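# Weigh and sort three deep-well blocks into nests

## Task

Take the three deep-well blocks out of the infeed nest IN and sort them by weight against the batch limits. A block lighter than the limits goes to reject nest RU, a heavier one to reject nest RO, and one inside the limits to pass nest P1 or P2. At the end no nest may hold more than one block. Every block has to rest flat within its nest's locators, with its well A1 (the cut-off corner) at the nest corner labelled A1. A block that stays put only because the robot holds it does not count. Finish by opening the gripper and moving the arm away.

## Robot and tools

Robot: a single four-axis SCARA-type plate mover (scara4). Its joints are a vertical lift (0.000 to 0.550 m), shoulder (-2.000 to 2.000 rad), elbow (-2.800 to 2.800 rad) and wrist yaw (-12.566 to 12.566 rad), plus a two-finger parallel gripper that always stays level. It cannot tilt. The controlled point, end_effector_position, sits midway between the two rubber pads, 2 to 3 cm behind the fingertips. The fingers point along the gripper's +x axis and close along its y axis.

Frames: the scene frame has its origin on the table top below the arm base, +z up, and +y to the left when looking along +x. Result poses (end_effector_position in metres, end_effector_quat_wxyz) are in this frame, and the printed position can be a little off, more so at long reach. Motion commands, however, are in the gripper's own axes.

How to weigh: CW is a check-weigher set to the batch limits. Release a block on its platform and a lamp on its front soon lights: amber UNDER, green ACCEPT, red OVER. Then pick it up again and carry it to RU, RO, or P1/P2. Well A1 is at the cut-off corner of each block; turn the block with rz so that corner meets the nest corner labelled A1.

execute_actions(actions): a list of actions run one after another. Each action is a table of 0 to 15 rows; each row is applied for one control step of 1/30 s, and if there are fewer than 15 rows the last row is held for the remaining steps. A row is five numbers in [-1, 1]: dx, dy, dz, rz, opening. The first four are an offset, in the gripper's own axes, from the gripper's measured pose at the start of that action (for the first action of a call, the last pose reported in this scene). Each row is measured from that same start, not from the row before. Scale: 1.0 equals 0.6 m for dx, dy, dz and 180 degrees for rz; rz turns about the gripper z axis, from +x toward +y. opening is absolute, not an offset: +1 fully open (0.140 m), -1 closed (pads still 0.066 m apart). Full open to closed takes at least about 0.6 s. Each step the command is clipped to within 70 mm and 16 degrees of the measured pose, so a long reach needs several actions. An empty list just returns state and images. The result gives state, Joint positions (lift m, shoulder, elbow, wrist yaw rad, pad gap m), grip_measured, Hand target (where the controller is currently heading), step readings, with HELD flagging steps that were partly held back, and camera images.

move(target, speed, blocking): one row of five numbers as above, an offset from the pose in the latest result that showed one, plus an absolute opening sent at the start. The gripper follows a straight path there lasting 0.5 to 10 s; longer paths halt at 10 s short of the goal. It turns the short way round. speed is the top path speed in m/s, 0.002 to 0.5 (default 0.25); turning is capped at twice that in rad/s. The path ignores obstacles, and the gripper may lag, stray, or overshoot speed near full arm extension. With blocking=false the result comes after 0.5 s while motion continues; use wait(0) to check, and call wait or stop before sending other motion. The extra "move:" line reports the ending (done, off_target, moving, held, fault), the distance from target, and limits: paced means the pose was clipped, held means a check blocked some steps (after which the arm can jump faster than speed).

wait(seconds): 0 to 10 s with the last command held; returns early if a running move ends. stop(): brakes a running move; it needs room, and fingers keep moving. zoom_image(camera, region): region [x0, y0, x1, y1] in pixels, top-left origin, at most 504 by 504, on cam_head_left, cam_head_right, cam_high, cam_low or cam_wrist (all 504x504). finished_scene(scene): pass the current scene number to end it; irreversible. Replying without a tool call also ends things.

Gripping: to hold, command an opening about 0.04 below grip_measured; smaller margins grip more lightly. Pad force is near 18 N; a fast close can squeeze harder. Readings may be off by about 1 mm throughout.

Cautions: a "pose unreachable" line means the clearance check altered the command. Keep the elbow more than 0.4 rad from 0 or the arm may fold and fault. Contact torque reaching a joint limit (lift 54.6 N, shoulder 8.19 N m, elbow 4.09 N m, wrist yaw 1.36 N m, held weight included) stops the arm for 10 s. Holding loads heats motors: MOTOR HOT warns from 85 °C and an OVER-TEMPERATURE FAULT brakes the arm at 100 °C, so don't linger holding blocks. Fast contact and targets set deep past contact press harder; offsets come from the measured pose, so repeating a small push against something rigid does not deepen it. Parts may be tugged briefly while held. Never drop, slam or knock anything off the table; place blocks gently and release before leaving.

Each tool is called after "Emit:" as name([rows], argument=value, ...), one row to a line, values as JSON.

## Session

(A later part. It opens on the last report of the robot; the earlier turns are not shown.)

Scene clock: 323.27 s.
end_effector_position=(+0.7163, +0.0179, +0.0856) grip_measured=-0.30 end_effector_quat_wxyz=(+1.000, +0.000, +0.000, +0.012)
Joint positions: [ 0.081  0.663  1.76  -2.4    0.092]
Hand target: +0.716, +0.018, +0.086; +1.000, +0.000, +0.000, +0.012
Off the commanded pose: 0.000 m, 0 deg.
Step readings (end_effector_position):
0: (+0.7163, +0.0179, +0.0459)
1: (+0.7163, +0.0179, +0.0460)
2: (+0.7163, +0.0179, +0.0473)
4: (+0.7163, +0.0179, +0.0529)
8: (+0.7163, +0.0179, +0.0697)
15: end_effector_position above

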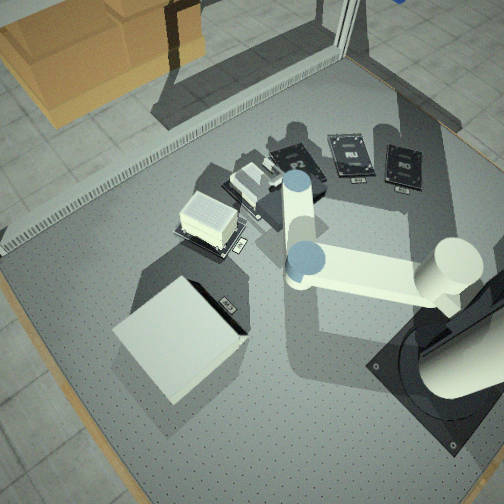

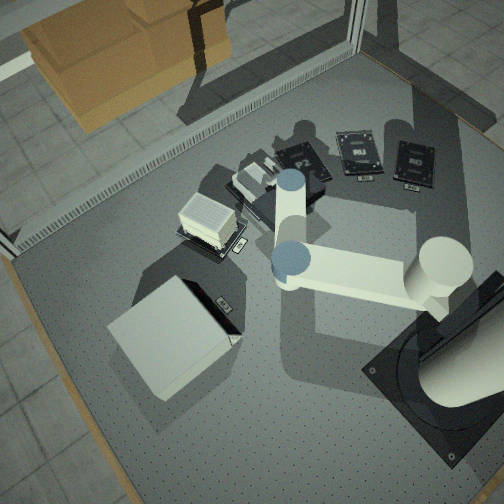

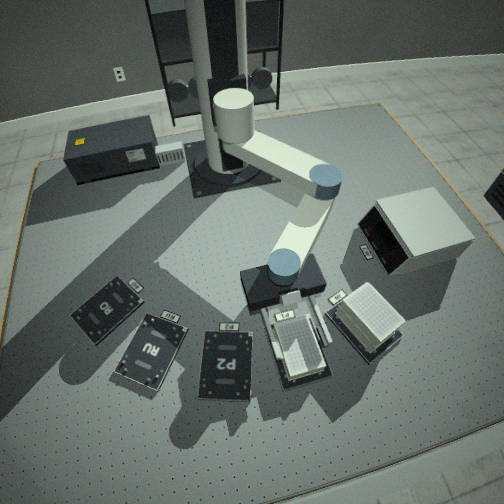

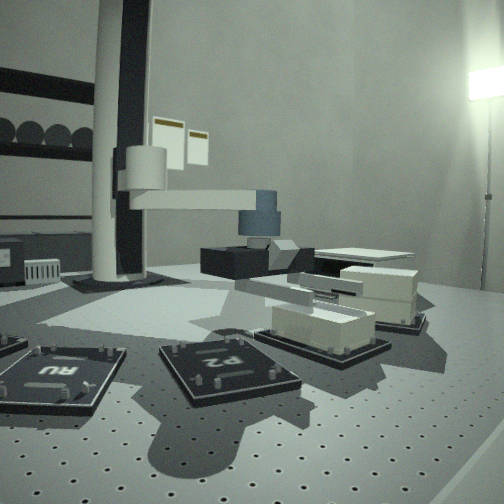

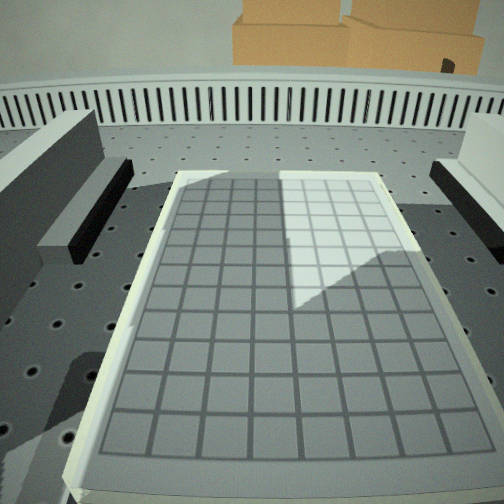

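Emit:
move(target=[-0.3656,-0.4037,0.3073,-0.2019,1.0], speed=0.45)

Scene clock: 332.40 s.
end_effector_position=(+0.5027, -0.2297, +0.2700) grip_measured=+1.00 end_effector_quat_wxyz=(+0.954, +0.000, +0.000, -0.301)
Joint positions: [ 0.265  0.306  1.038 -1.955  0.14 ]
Hand target: +0.503, -0.230, +0.270; +0.954, +0.000, +0.000, -0.300
Off the commanded pose: 0.000 m, 0 deg.
move: done

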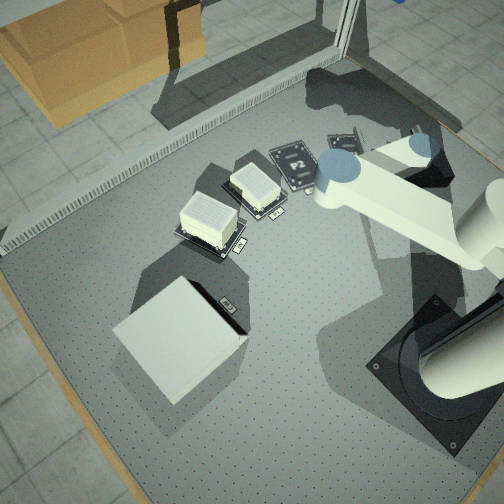

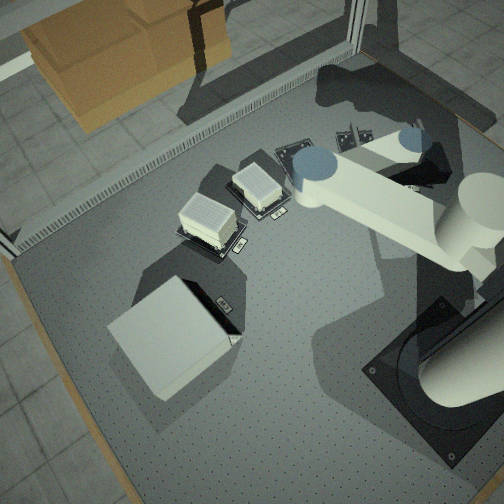

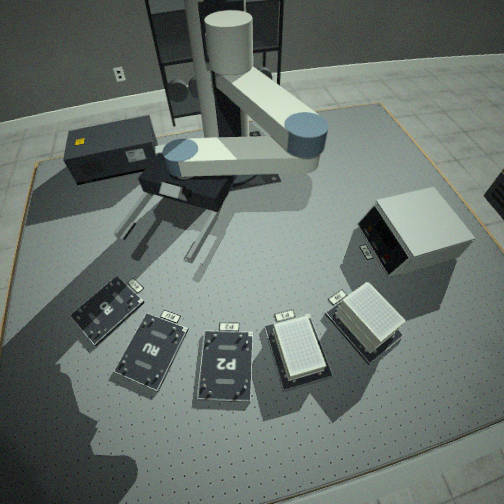

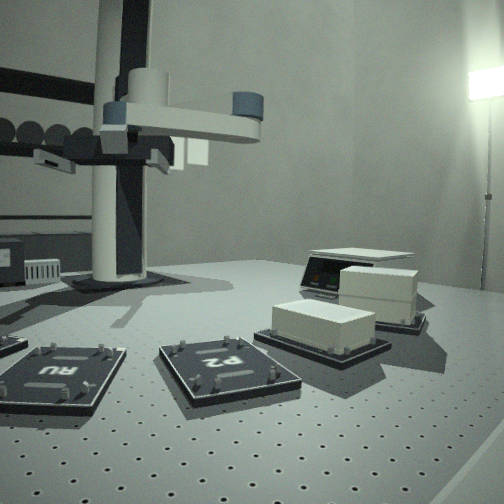

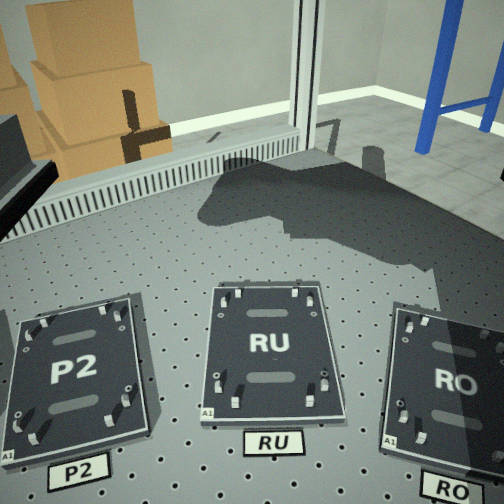

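Emit:
zoom_image(camera="cam_wrist", region=[190,270,358,438])

Emit:
zoom_image(camera="cam_wrist", region=[0,285,190,475])

Emit:
zoom_image(camera="cam_wrist", region=[336,295,504,504])

Region (190, 270, 358, 438) of cam_wrist's 504x504 image, scaled by 3.000, with more detail than that image has.

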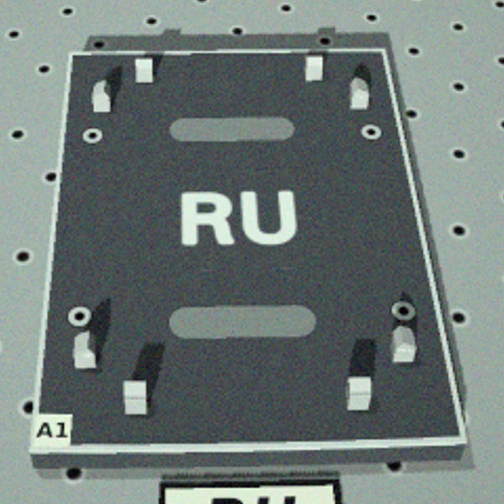

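Region (0, 285, 190, 475) of cam_wrist's 504x504 image, scaled by 2.653, with more detail than that image has.

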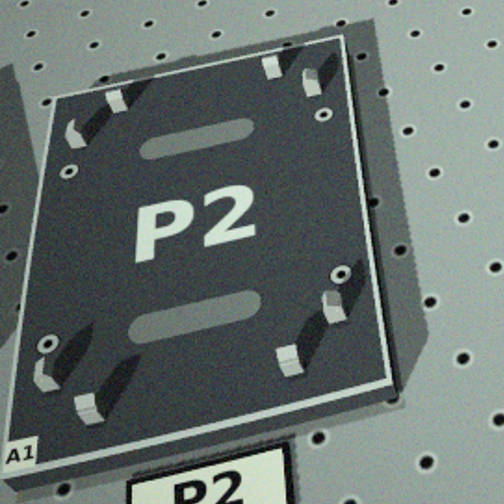

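Region (336, 295, 504, 504) of cam_wrist's 504x504 image, scaled by 2.411, with more detail than that image has; it fills the left 405 columns of this view, and the rest is white.

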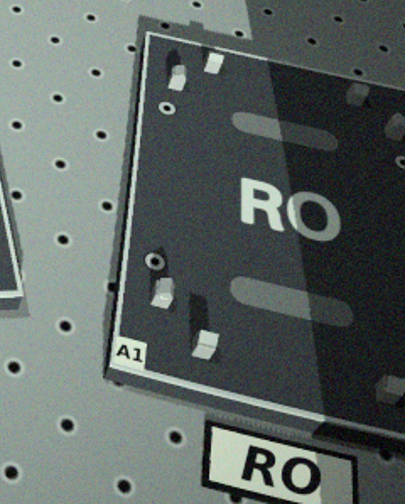

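Emit:
move(target=[-0.148,0.7727,-0.2413,0.305,-0.33], speed=0.45)

Scene clock: 417.40 s.
end_effector_position=(+0.6960, +0.2012, +0.1252) grip_measured=-0.33 end_effector_quat_wxyz=(+0.985, +0.000, +0.000, +0.173)
Joint positions: [ 0.12   0.956  1.866 -2.475  0.091]
Hand target: +0.696, +0.201, +0.125; +0.985, +0.000, +0.000, +0.173
Off the commanded pose: 0.000 m, 0 deg.
move: done

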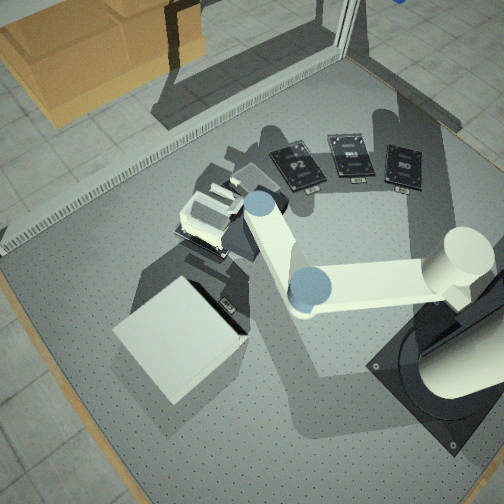

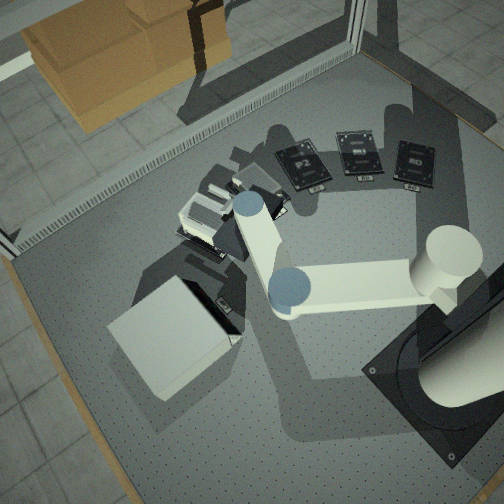

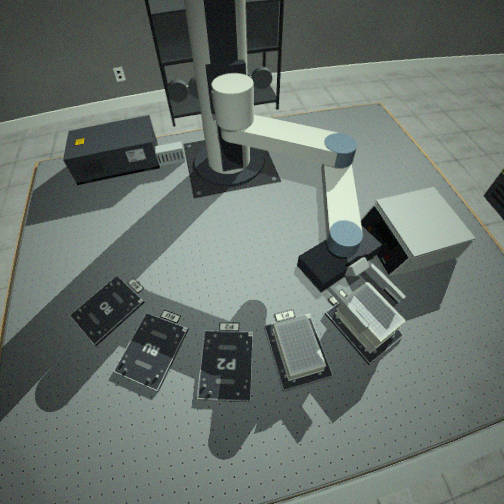

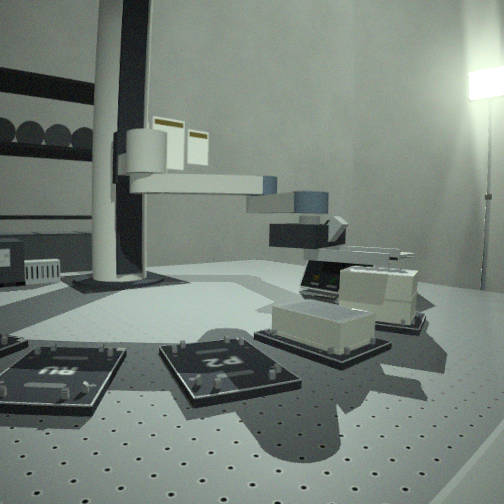

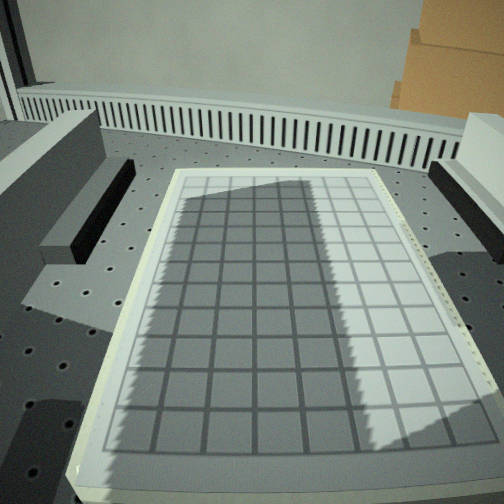

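Emit:
execute_actions([
  [[0,-0.0003,-0.006,0,-0.33],[0,-0.0003,-0.013,0,-0.33],[0,-0.0003,-0.021,0,-0.33],[0,-0.0003,-0.03,0,-0.33],[0,-0.0003,-0.039,0,-0.33],[0,-0.0003,-0.048,0,-0.33],[0,-0.0003,-0.056,0,-0.33],[0,-0.0003,-0.062,0,-0.33],[0,-0.0003,-0.066,0,-0.36],[0,-0.0003,-0.068,0,-0.39],[0,-0.0003,-0.068,0,-0.42],[0,-0.0003,-0.068,0,-0.44],[0,-0.0003,-0.068,0,-0.46],[0,-0.0003,-0.068,0,-0.48],[0,-0.0003,-0.068,0,-0.49]],
  [[0,0,0,0,-0.50],[0,0,0,0,-0.51],[0,0,0,0,-0.52],[0,0,0,0,-0.53],[0,0,0,0,-0.54],[0,0,0,0,-0.55],[0,0,0,0,-0.56],[0,0,0,0,-0.57],[0,0,0,0,-0.57],[0,0,0,0,-0.57],[0,0,0,0,-0.57],[0,0,0.002,0,-0.57],[0,0,0.005,0,-0.57],[0,0,0.009,0,-0.57],[0,0,0.014,0,-0.57]],
  [[0,0,0.012,0,-0.57],[0,0,0.02,0,-0.57],[0,0,0.029,0,-0.57],[0,0,0.039,0,-0.57],[0,0,0.049,0,-0.57],[0,0,0.059,0,-0.57],[0,0,0.069,0,-0.57],[0,0,0.078,0,-0.57],[0,0,0.086,0,-0.57],[0,0,0.092,0,-0.57],[0,0,0.096,0,-0.57]],
])

Scene clock: 435.83 s.
end_effector_position=(+0.6960, +0.2011, +0.1468) grip_measured=-0.52 end_effector_quat_wxyz=(+0.985, +0.000, +0.000, +0.173)
Joint positions: [ 0.142  0.956  1.866 -2.475  0.084]
Hand target: +0.696, +0.201, +0.147; +0.985, +0.000, +0.000, +0.173
Off the commanded pose: 0.000 m, 0 deg.
Step readings (end_effector_position; steps 1 to 15: 1st action; 16 to 30: 2nd action; 31 to 45: 3rd action):
0: (+0.6960, +0.2012, +0.1252)
1: (+0.6960, +0.2012, +0.1251)
2: (+0.6960, +0.2012, +0.1237)
4: (+0.6960, +0.2011, +0.1162)
8: (+0.6960, +0.2011, +0.0969)
15: (+0.6960, +0.2011, +0.0843)
16: (+0.6960, +0.2011, +0.0843)
17: (+0.6960, +0.2011, +0.0843)
19: (+0.6960, +0.2010, +0.0843)
23: (+0.6960, +0.2010, +0.0843)
30: (+0.6960, +0.2010, +0.0891)
31: (+0.6960, +0.2010, +0.0916)
32: (+0.6960, +0.2010, +0.0946)
34: (+0.6960, +0.2011, +0.1024)
38: (+0.6960, +0.2011, +0.1233)
45: end_effector_position above

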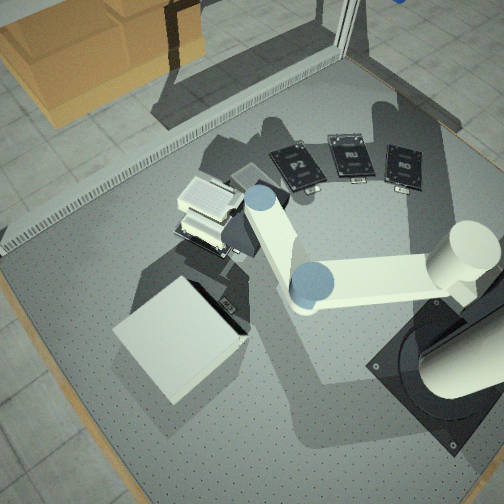

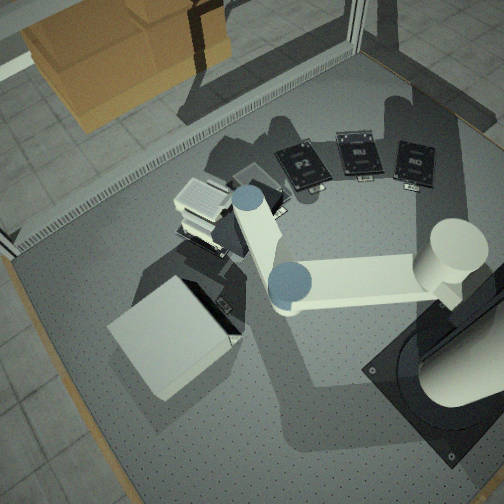

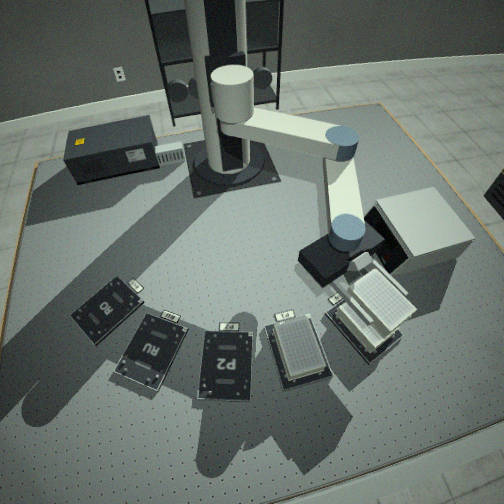

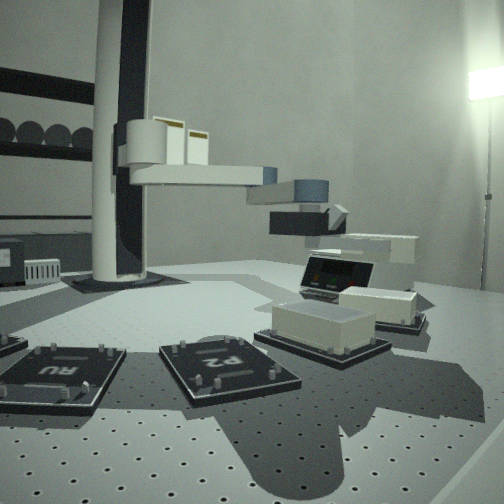

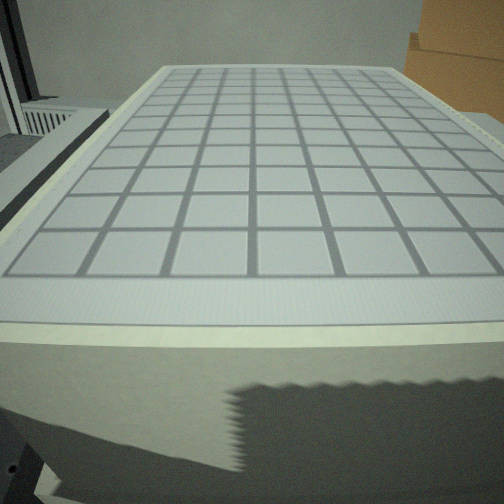

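Emit:
move(target=[-0.1785,0.5449,-0.006,0.2228,-0.57], speed=0.35)

Scene clock: 443.97 s.
end_effector_position=(+0.4838, +0.4722, +0.1432) grip_measured=-0.52 end_effector_quat_wxyz=(+0.866, +0.000, +0.000, +0.500)
Joint positions: [ 0.138  1.536  1.906 -2.394  0.084]
Hand target: +0.484, +0.472, +0.143; +0.866, +0.000, +0.000, +0.500
Off the commanded pose: 0.000 m, 0 deg.
move: done

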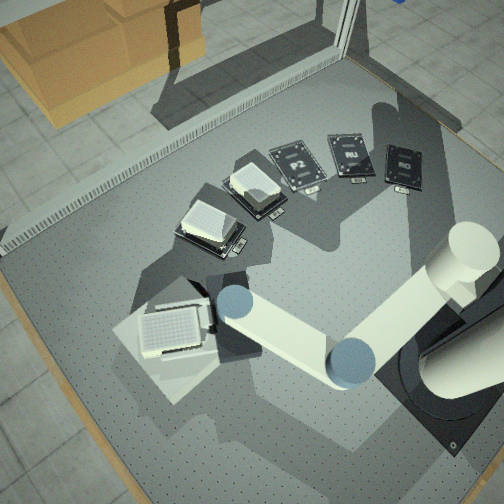

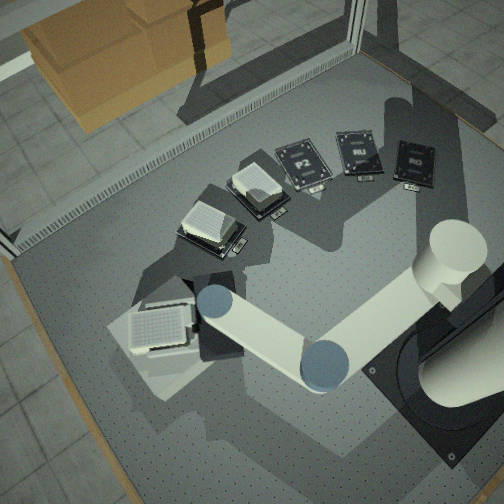

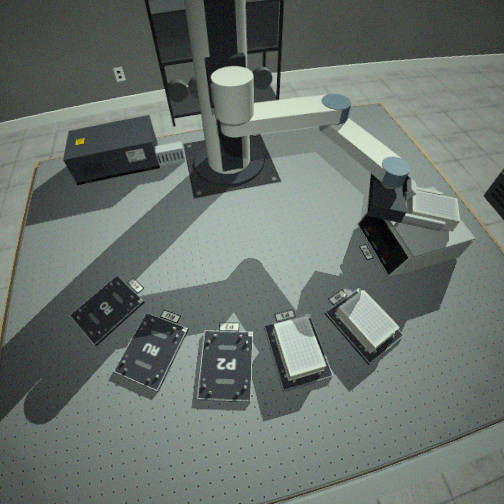

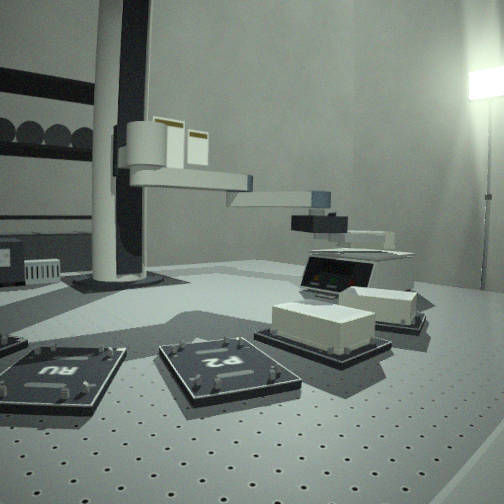

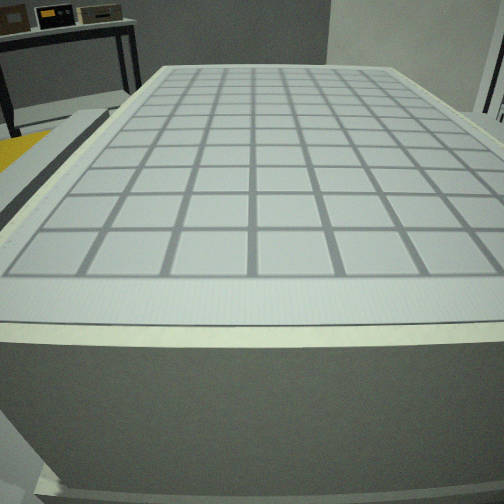

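Emit:
execute_actions([
  [[0,0,-0.003,0,-0.57],[0,0,-0.006,0,-0.57],[0,0,-0.009,0,-0.57],[0,0,-0.012,0,-0.57],[0,0,-0.014,0,-0.57],[0,0,-0.0155,0,-0.57],[0,0,-0.0165,0,-0.57],[0,0,-0.0172,0,-0.57],[0,0,-0.0179,0,-0.57],[0,0,-0.0186,0,-0.57],[0,0,-0.0186,0,-0.57],[0,0,-0.0186,0,-0.57],[0,0,-0.0186,0,-0.56],[0,0,-0.0186,0,-0.55],[0,0,-0.0186,0,-0.54]],
  [[0,0,0,0,-0.53],[0,0,0,0,-0.52],[0,0,0,0,-0.51],[0,0,0,0,-0.50],[0,0,0,0,-0.48],[0,0,0,0,-0.46],[0,0,0,0,-0.44]],
])

Emit:
wait(seconds=2.5)

Scene clock: 453.33 s.
end_effector_position=(+0.4839, +0.4722, +0.1319) grip_measured=-0.44 end_effector_quat_wxyz=(+0.866, +0.000, +0.000, +0.500)
Joint positions: [ 0.127  1.536  1.906 -2.394  0.087]
Hand target: +0.484, +0.472, +0.132; +0.866, +0.000, +0.000, +0.500
Off the commanded pose: 0.000 m, 0 deg.
Step readings (end_effector_position; steps 1 to 15: 1st action; 16 to 30: 2nd action):
0: (+0.4839, +0.4722, +0.1432)
1: (+0.4839, +0.4722, +0.1431)
2: (+0.4839, +0.4722, +0.1418)
4: (+0.4839, +0.4722, +0.1381)
8: (+0.4839, +0.4722, +0.1331)
15: (+0.4839, +0.4722, +0.1319)
16: (+0.4839, +0.4722, +0.1319)
17: (+0.4839, +0.4722, +0.1319)
19: (+0.4839, +0.4722, +0.1319)
23: (+0.4839, +0.4722, +0.1319)
30: end_effector_position above

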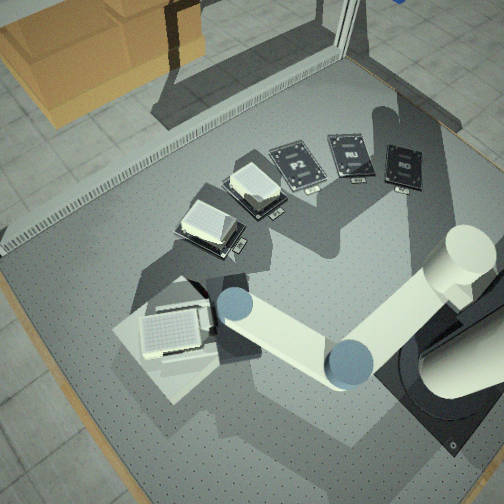

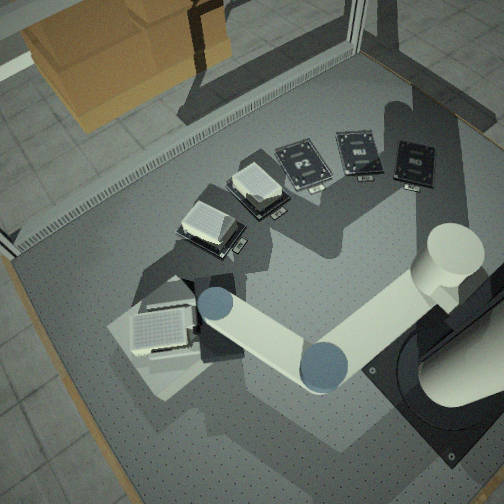

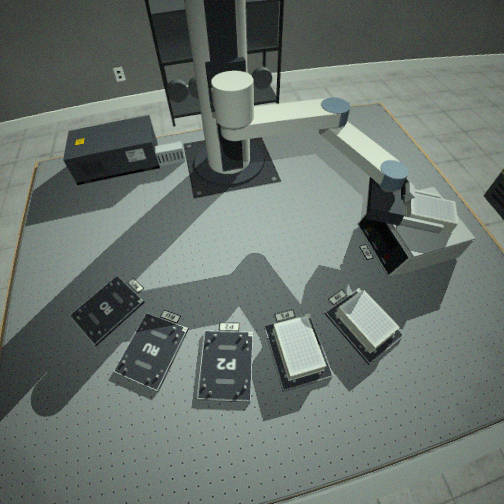

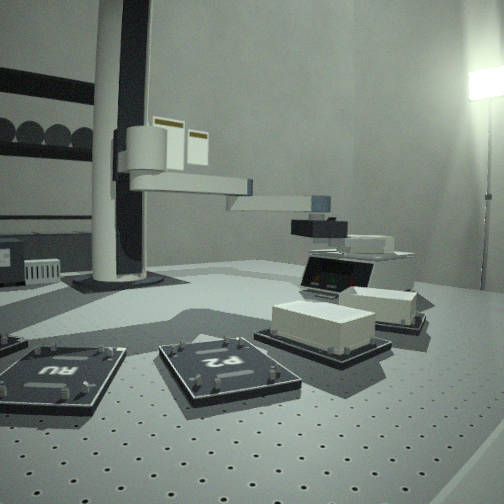

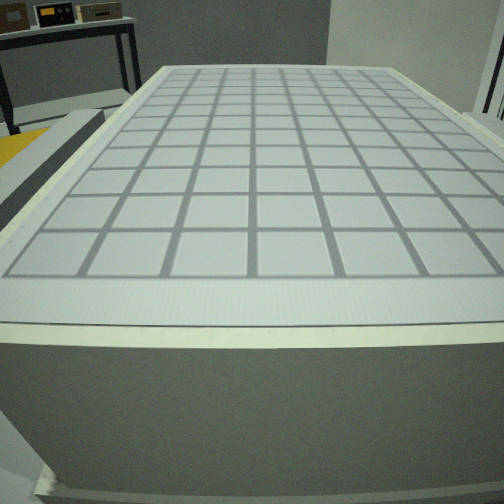

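Scene clock: 455.83 s.
end_effector_position=(+0.4839, +0.4722, +0.1319) grip_measured=-0.44 end_effector_quat_wxyz=(+0.866, +0.000, +0.000, +0.500)
Joint positions: [ 0.127  1.536  1.906 -2.394  0.087]
Hand target: +0.484, +0.472, +0.132; +0.866, +0.000, +0.000, +0.500
Off the commanded pose: 0.000 m, 0 deg.
wait: 2.50 s; at rest by 0.17 s

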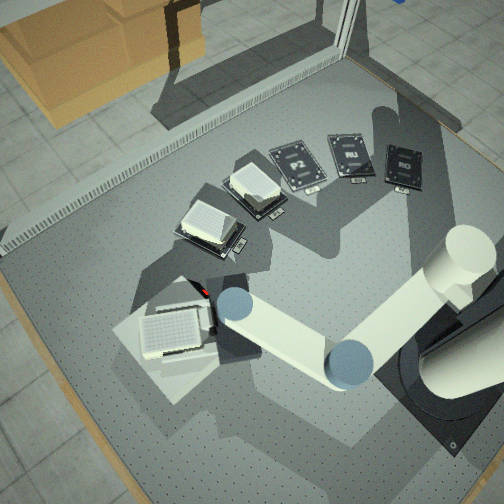

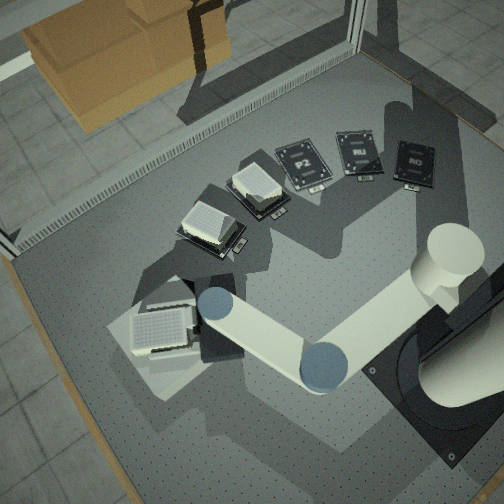

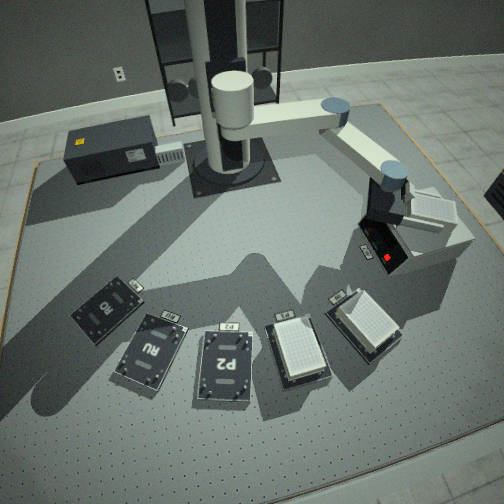

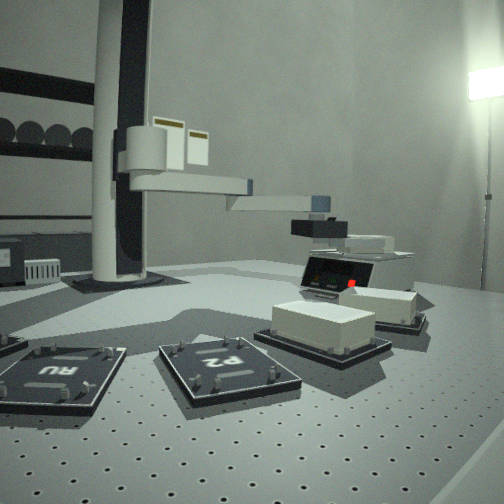

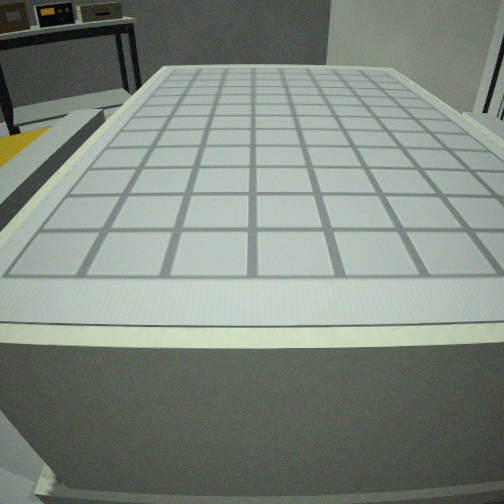

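Emit:
execute_actions([
  [[0,0,0,0,-0.46],[0,0,0,0,-0.48],[0,0,0,0,-0.49],[0,0,0,0,-0.50],[0,0,0,0,-0.51],[0,0,0,0,-0.52],[0,0,0,0,-0.53],[0,0,0,0,-0.54],[0,0,0,0,-0.55],[0,0,0,0,-0.56],[0,0,0,0,-0.57],[0,0,0,0,-0.57]],
  [[0,0,0.003,0,-0.57],[0,0,0.006,0,-0.57],[0,0,0.01,0,-0.57],[0,0,0.014,0,-0.57],[0,0,0.018,0,-0.57],[0,0,0.022,0,-0.57],[0,0,0.025,0,-0.57]],
])

Scene clock: 462.73 s.
end_effector_position=(+0.4839, +0.4722, +0.1469) grip_measured=-0.52 end_effector_quat_wxyz=(+0.866, +0.000, +0.000, +0.500)
Joint positions: [ 0.142  1.536  1.906 -2.394  0.084]
Hand target: +0.484, +0.472, +0.147; +0.866, +0.000, +0.000, +0.500
Off the commanded pose: 0.000 m, 0 deg.
Step readings (end_effector_position; steps 1 to 15: 1st action; 16 to 30: 2nd action):
0: (+0.4839, +0.4722, +0.1319)
1: (+0.4839, +0.4722, +0.1319)
2: (+0.4839, +0.4722, +0.1319)
4: (+0.4839, +0.4722, +0.1319)
8: (+0.4839, +0.4722, +0.1319)
15: (+0.4839, +0.4722, +0.1319)
16: (+0.4839, +0.4722, +0.1320)
17: (+0.4839, +0.4722, +0.1332)
19: (+0.4839, +0.4722, +0.1372)
23: (+0.4839, +0.4722, +0.1463)
30: end_effector_position above

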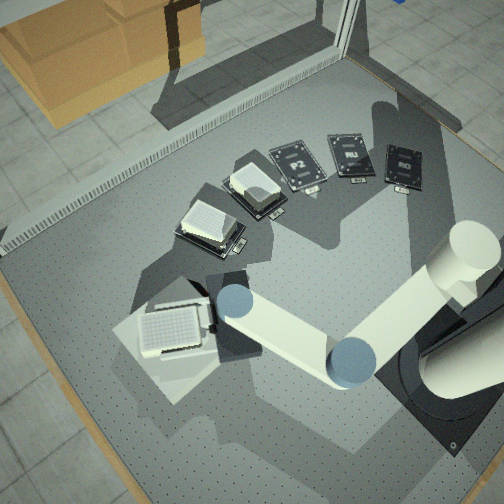

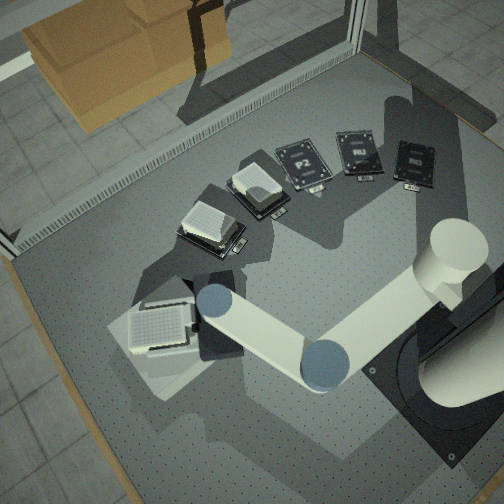

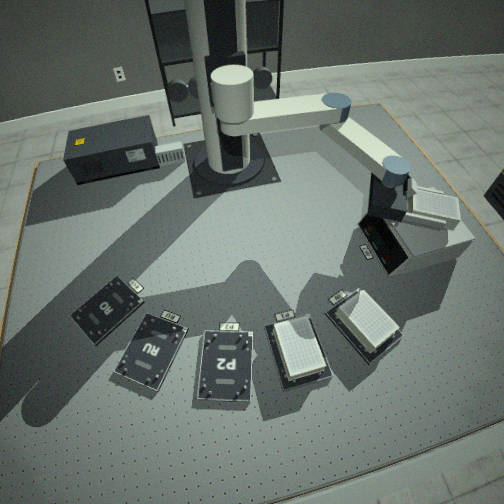

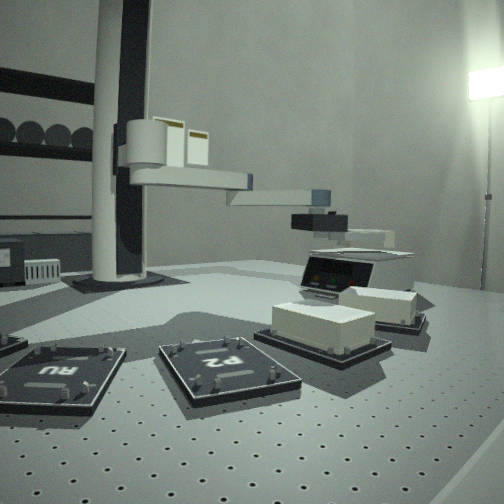

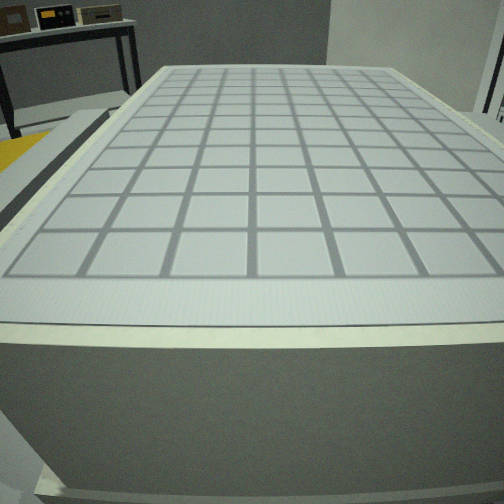

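Emit:
move(target=[-0.6348,-0.4745,-0.02,-0.3167,-0.57], speed=0.35)

Scene clock: 473.40 s.
end_effector_position=(+0.5404, -0.0002, +0.1349) grip_measured=-0.52 end_effector_quat_wxyz=(+1.000, +0.000, +0.000, +0.026)
Joint positions: [ 0.13   0.934  0.886 -1.767  0.084]
Hand target: +0.540, -0.000, +0.135; +1.000, +0.000, +0.000, +0.027
Off the commanded pose: 0.000 m, 0 deg.
move: done

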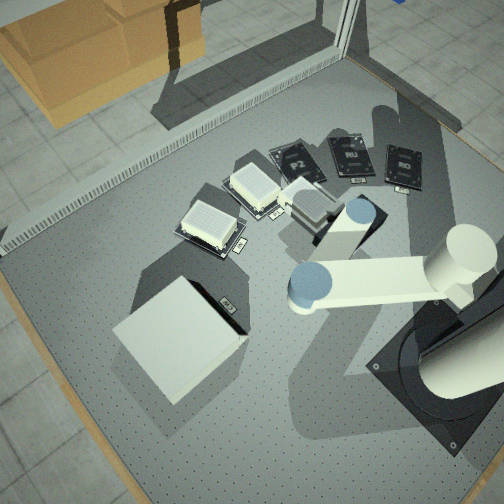

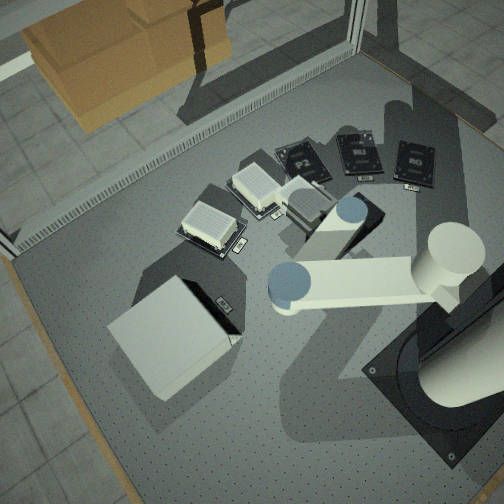

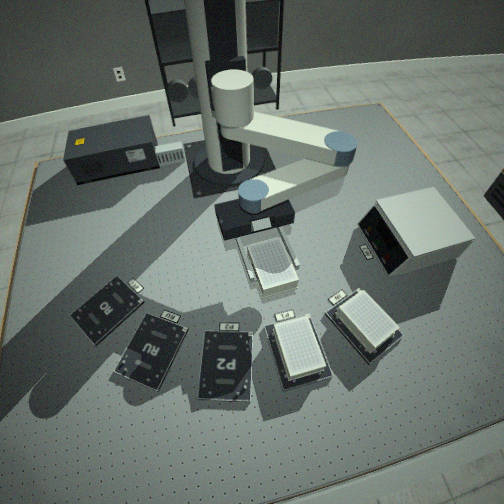

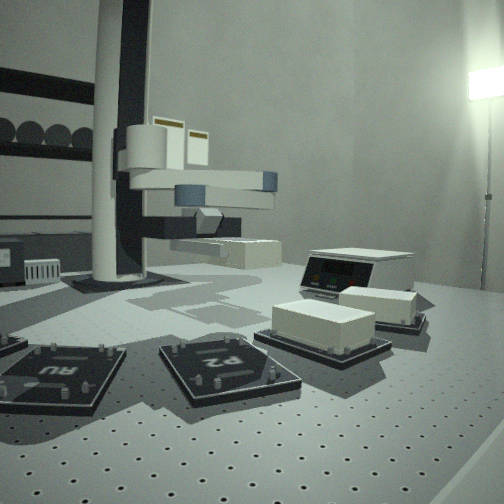

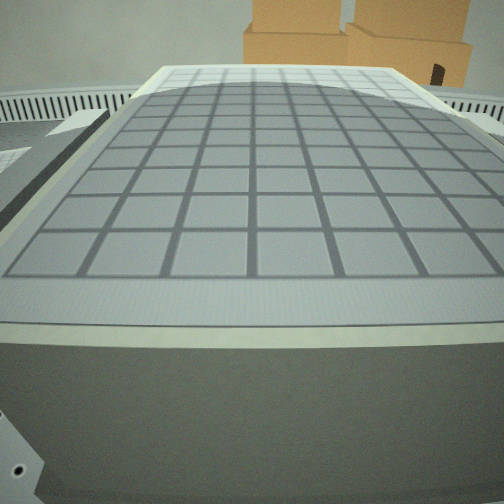

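Emit:
move(target=[-0.1218,-0.716,-0.1282,-0.3197,-0.57], speed=0.35)

Emit:
zoom_image(camera="cam_high", region=[60,265,160,355])

Emit:
zoom_image(camera="cam_wrist", region=[0,400,140,504])

Scene clock: 481.53 s.
end_effector_position=(+0.4897, -0.4332, +0.0579) grip_measured=-0.52 end_effector_quat_wxyz=(+0.889, +0.000, +0.000, -0.458)
Joint positions: [ 0.053 -0.296  1.723 -2.379  0.084]
Hand target: +0.490, -0.433, +0.058; +0.889, +0.000, +0.000, -0.458
Off the commanded pose: 0.000 m, 0 deg.
move: done

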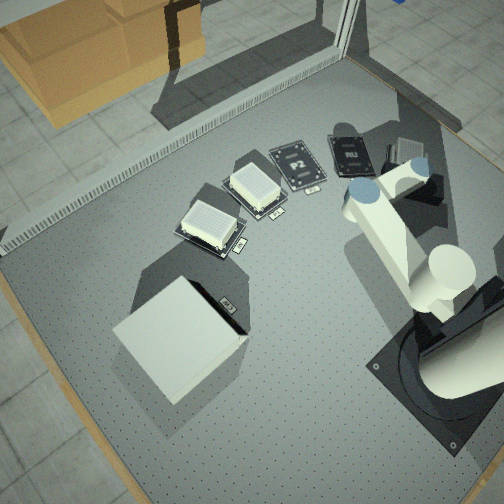

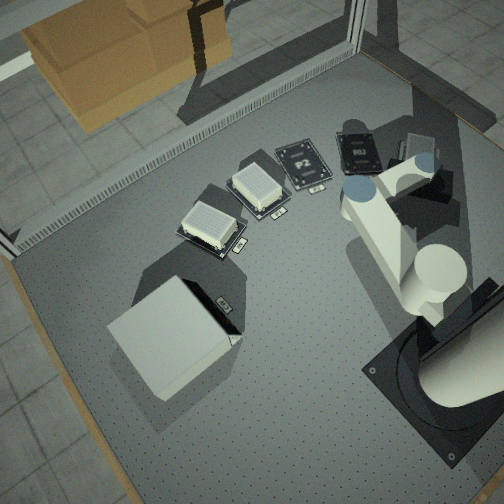

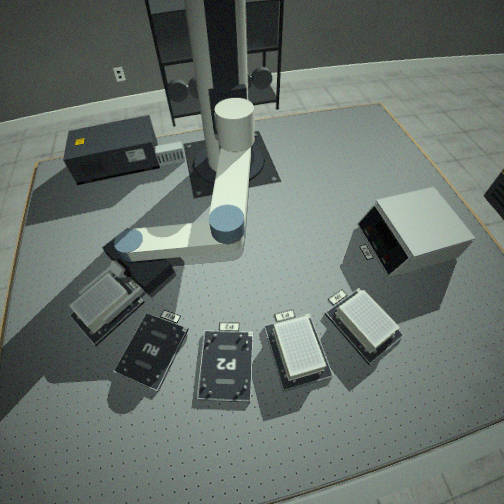

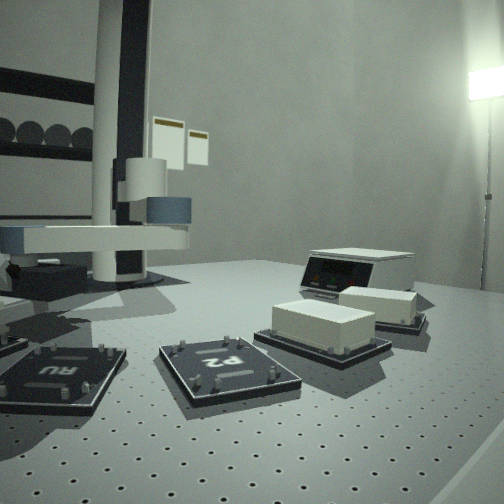

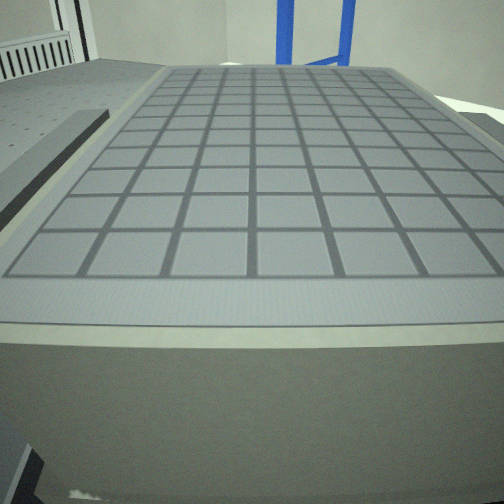

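Region (60, 265, 160, 355) of cam_high's 504x504 image, scaled by 5.040, with more detail than that image has; it fills the top 454 rows of this view, and the rest is white.

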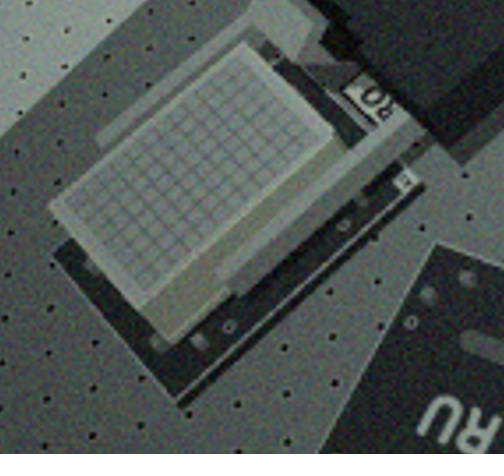

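Region (0, 400, 140, 504) of cam_wrist's 504x504 image, scaled by 3.600, with more detail than that image has; it fills the top 374 rows of this view, and the rest is white.

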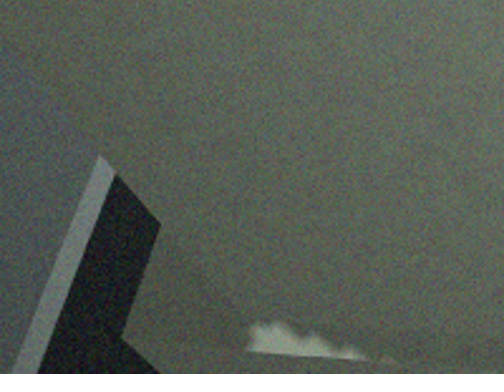

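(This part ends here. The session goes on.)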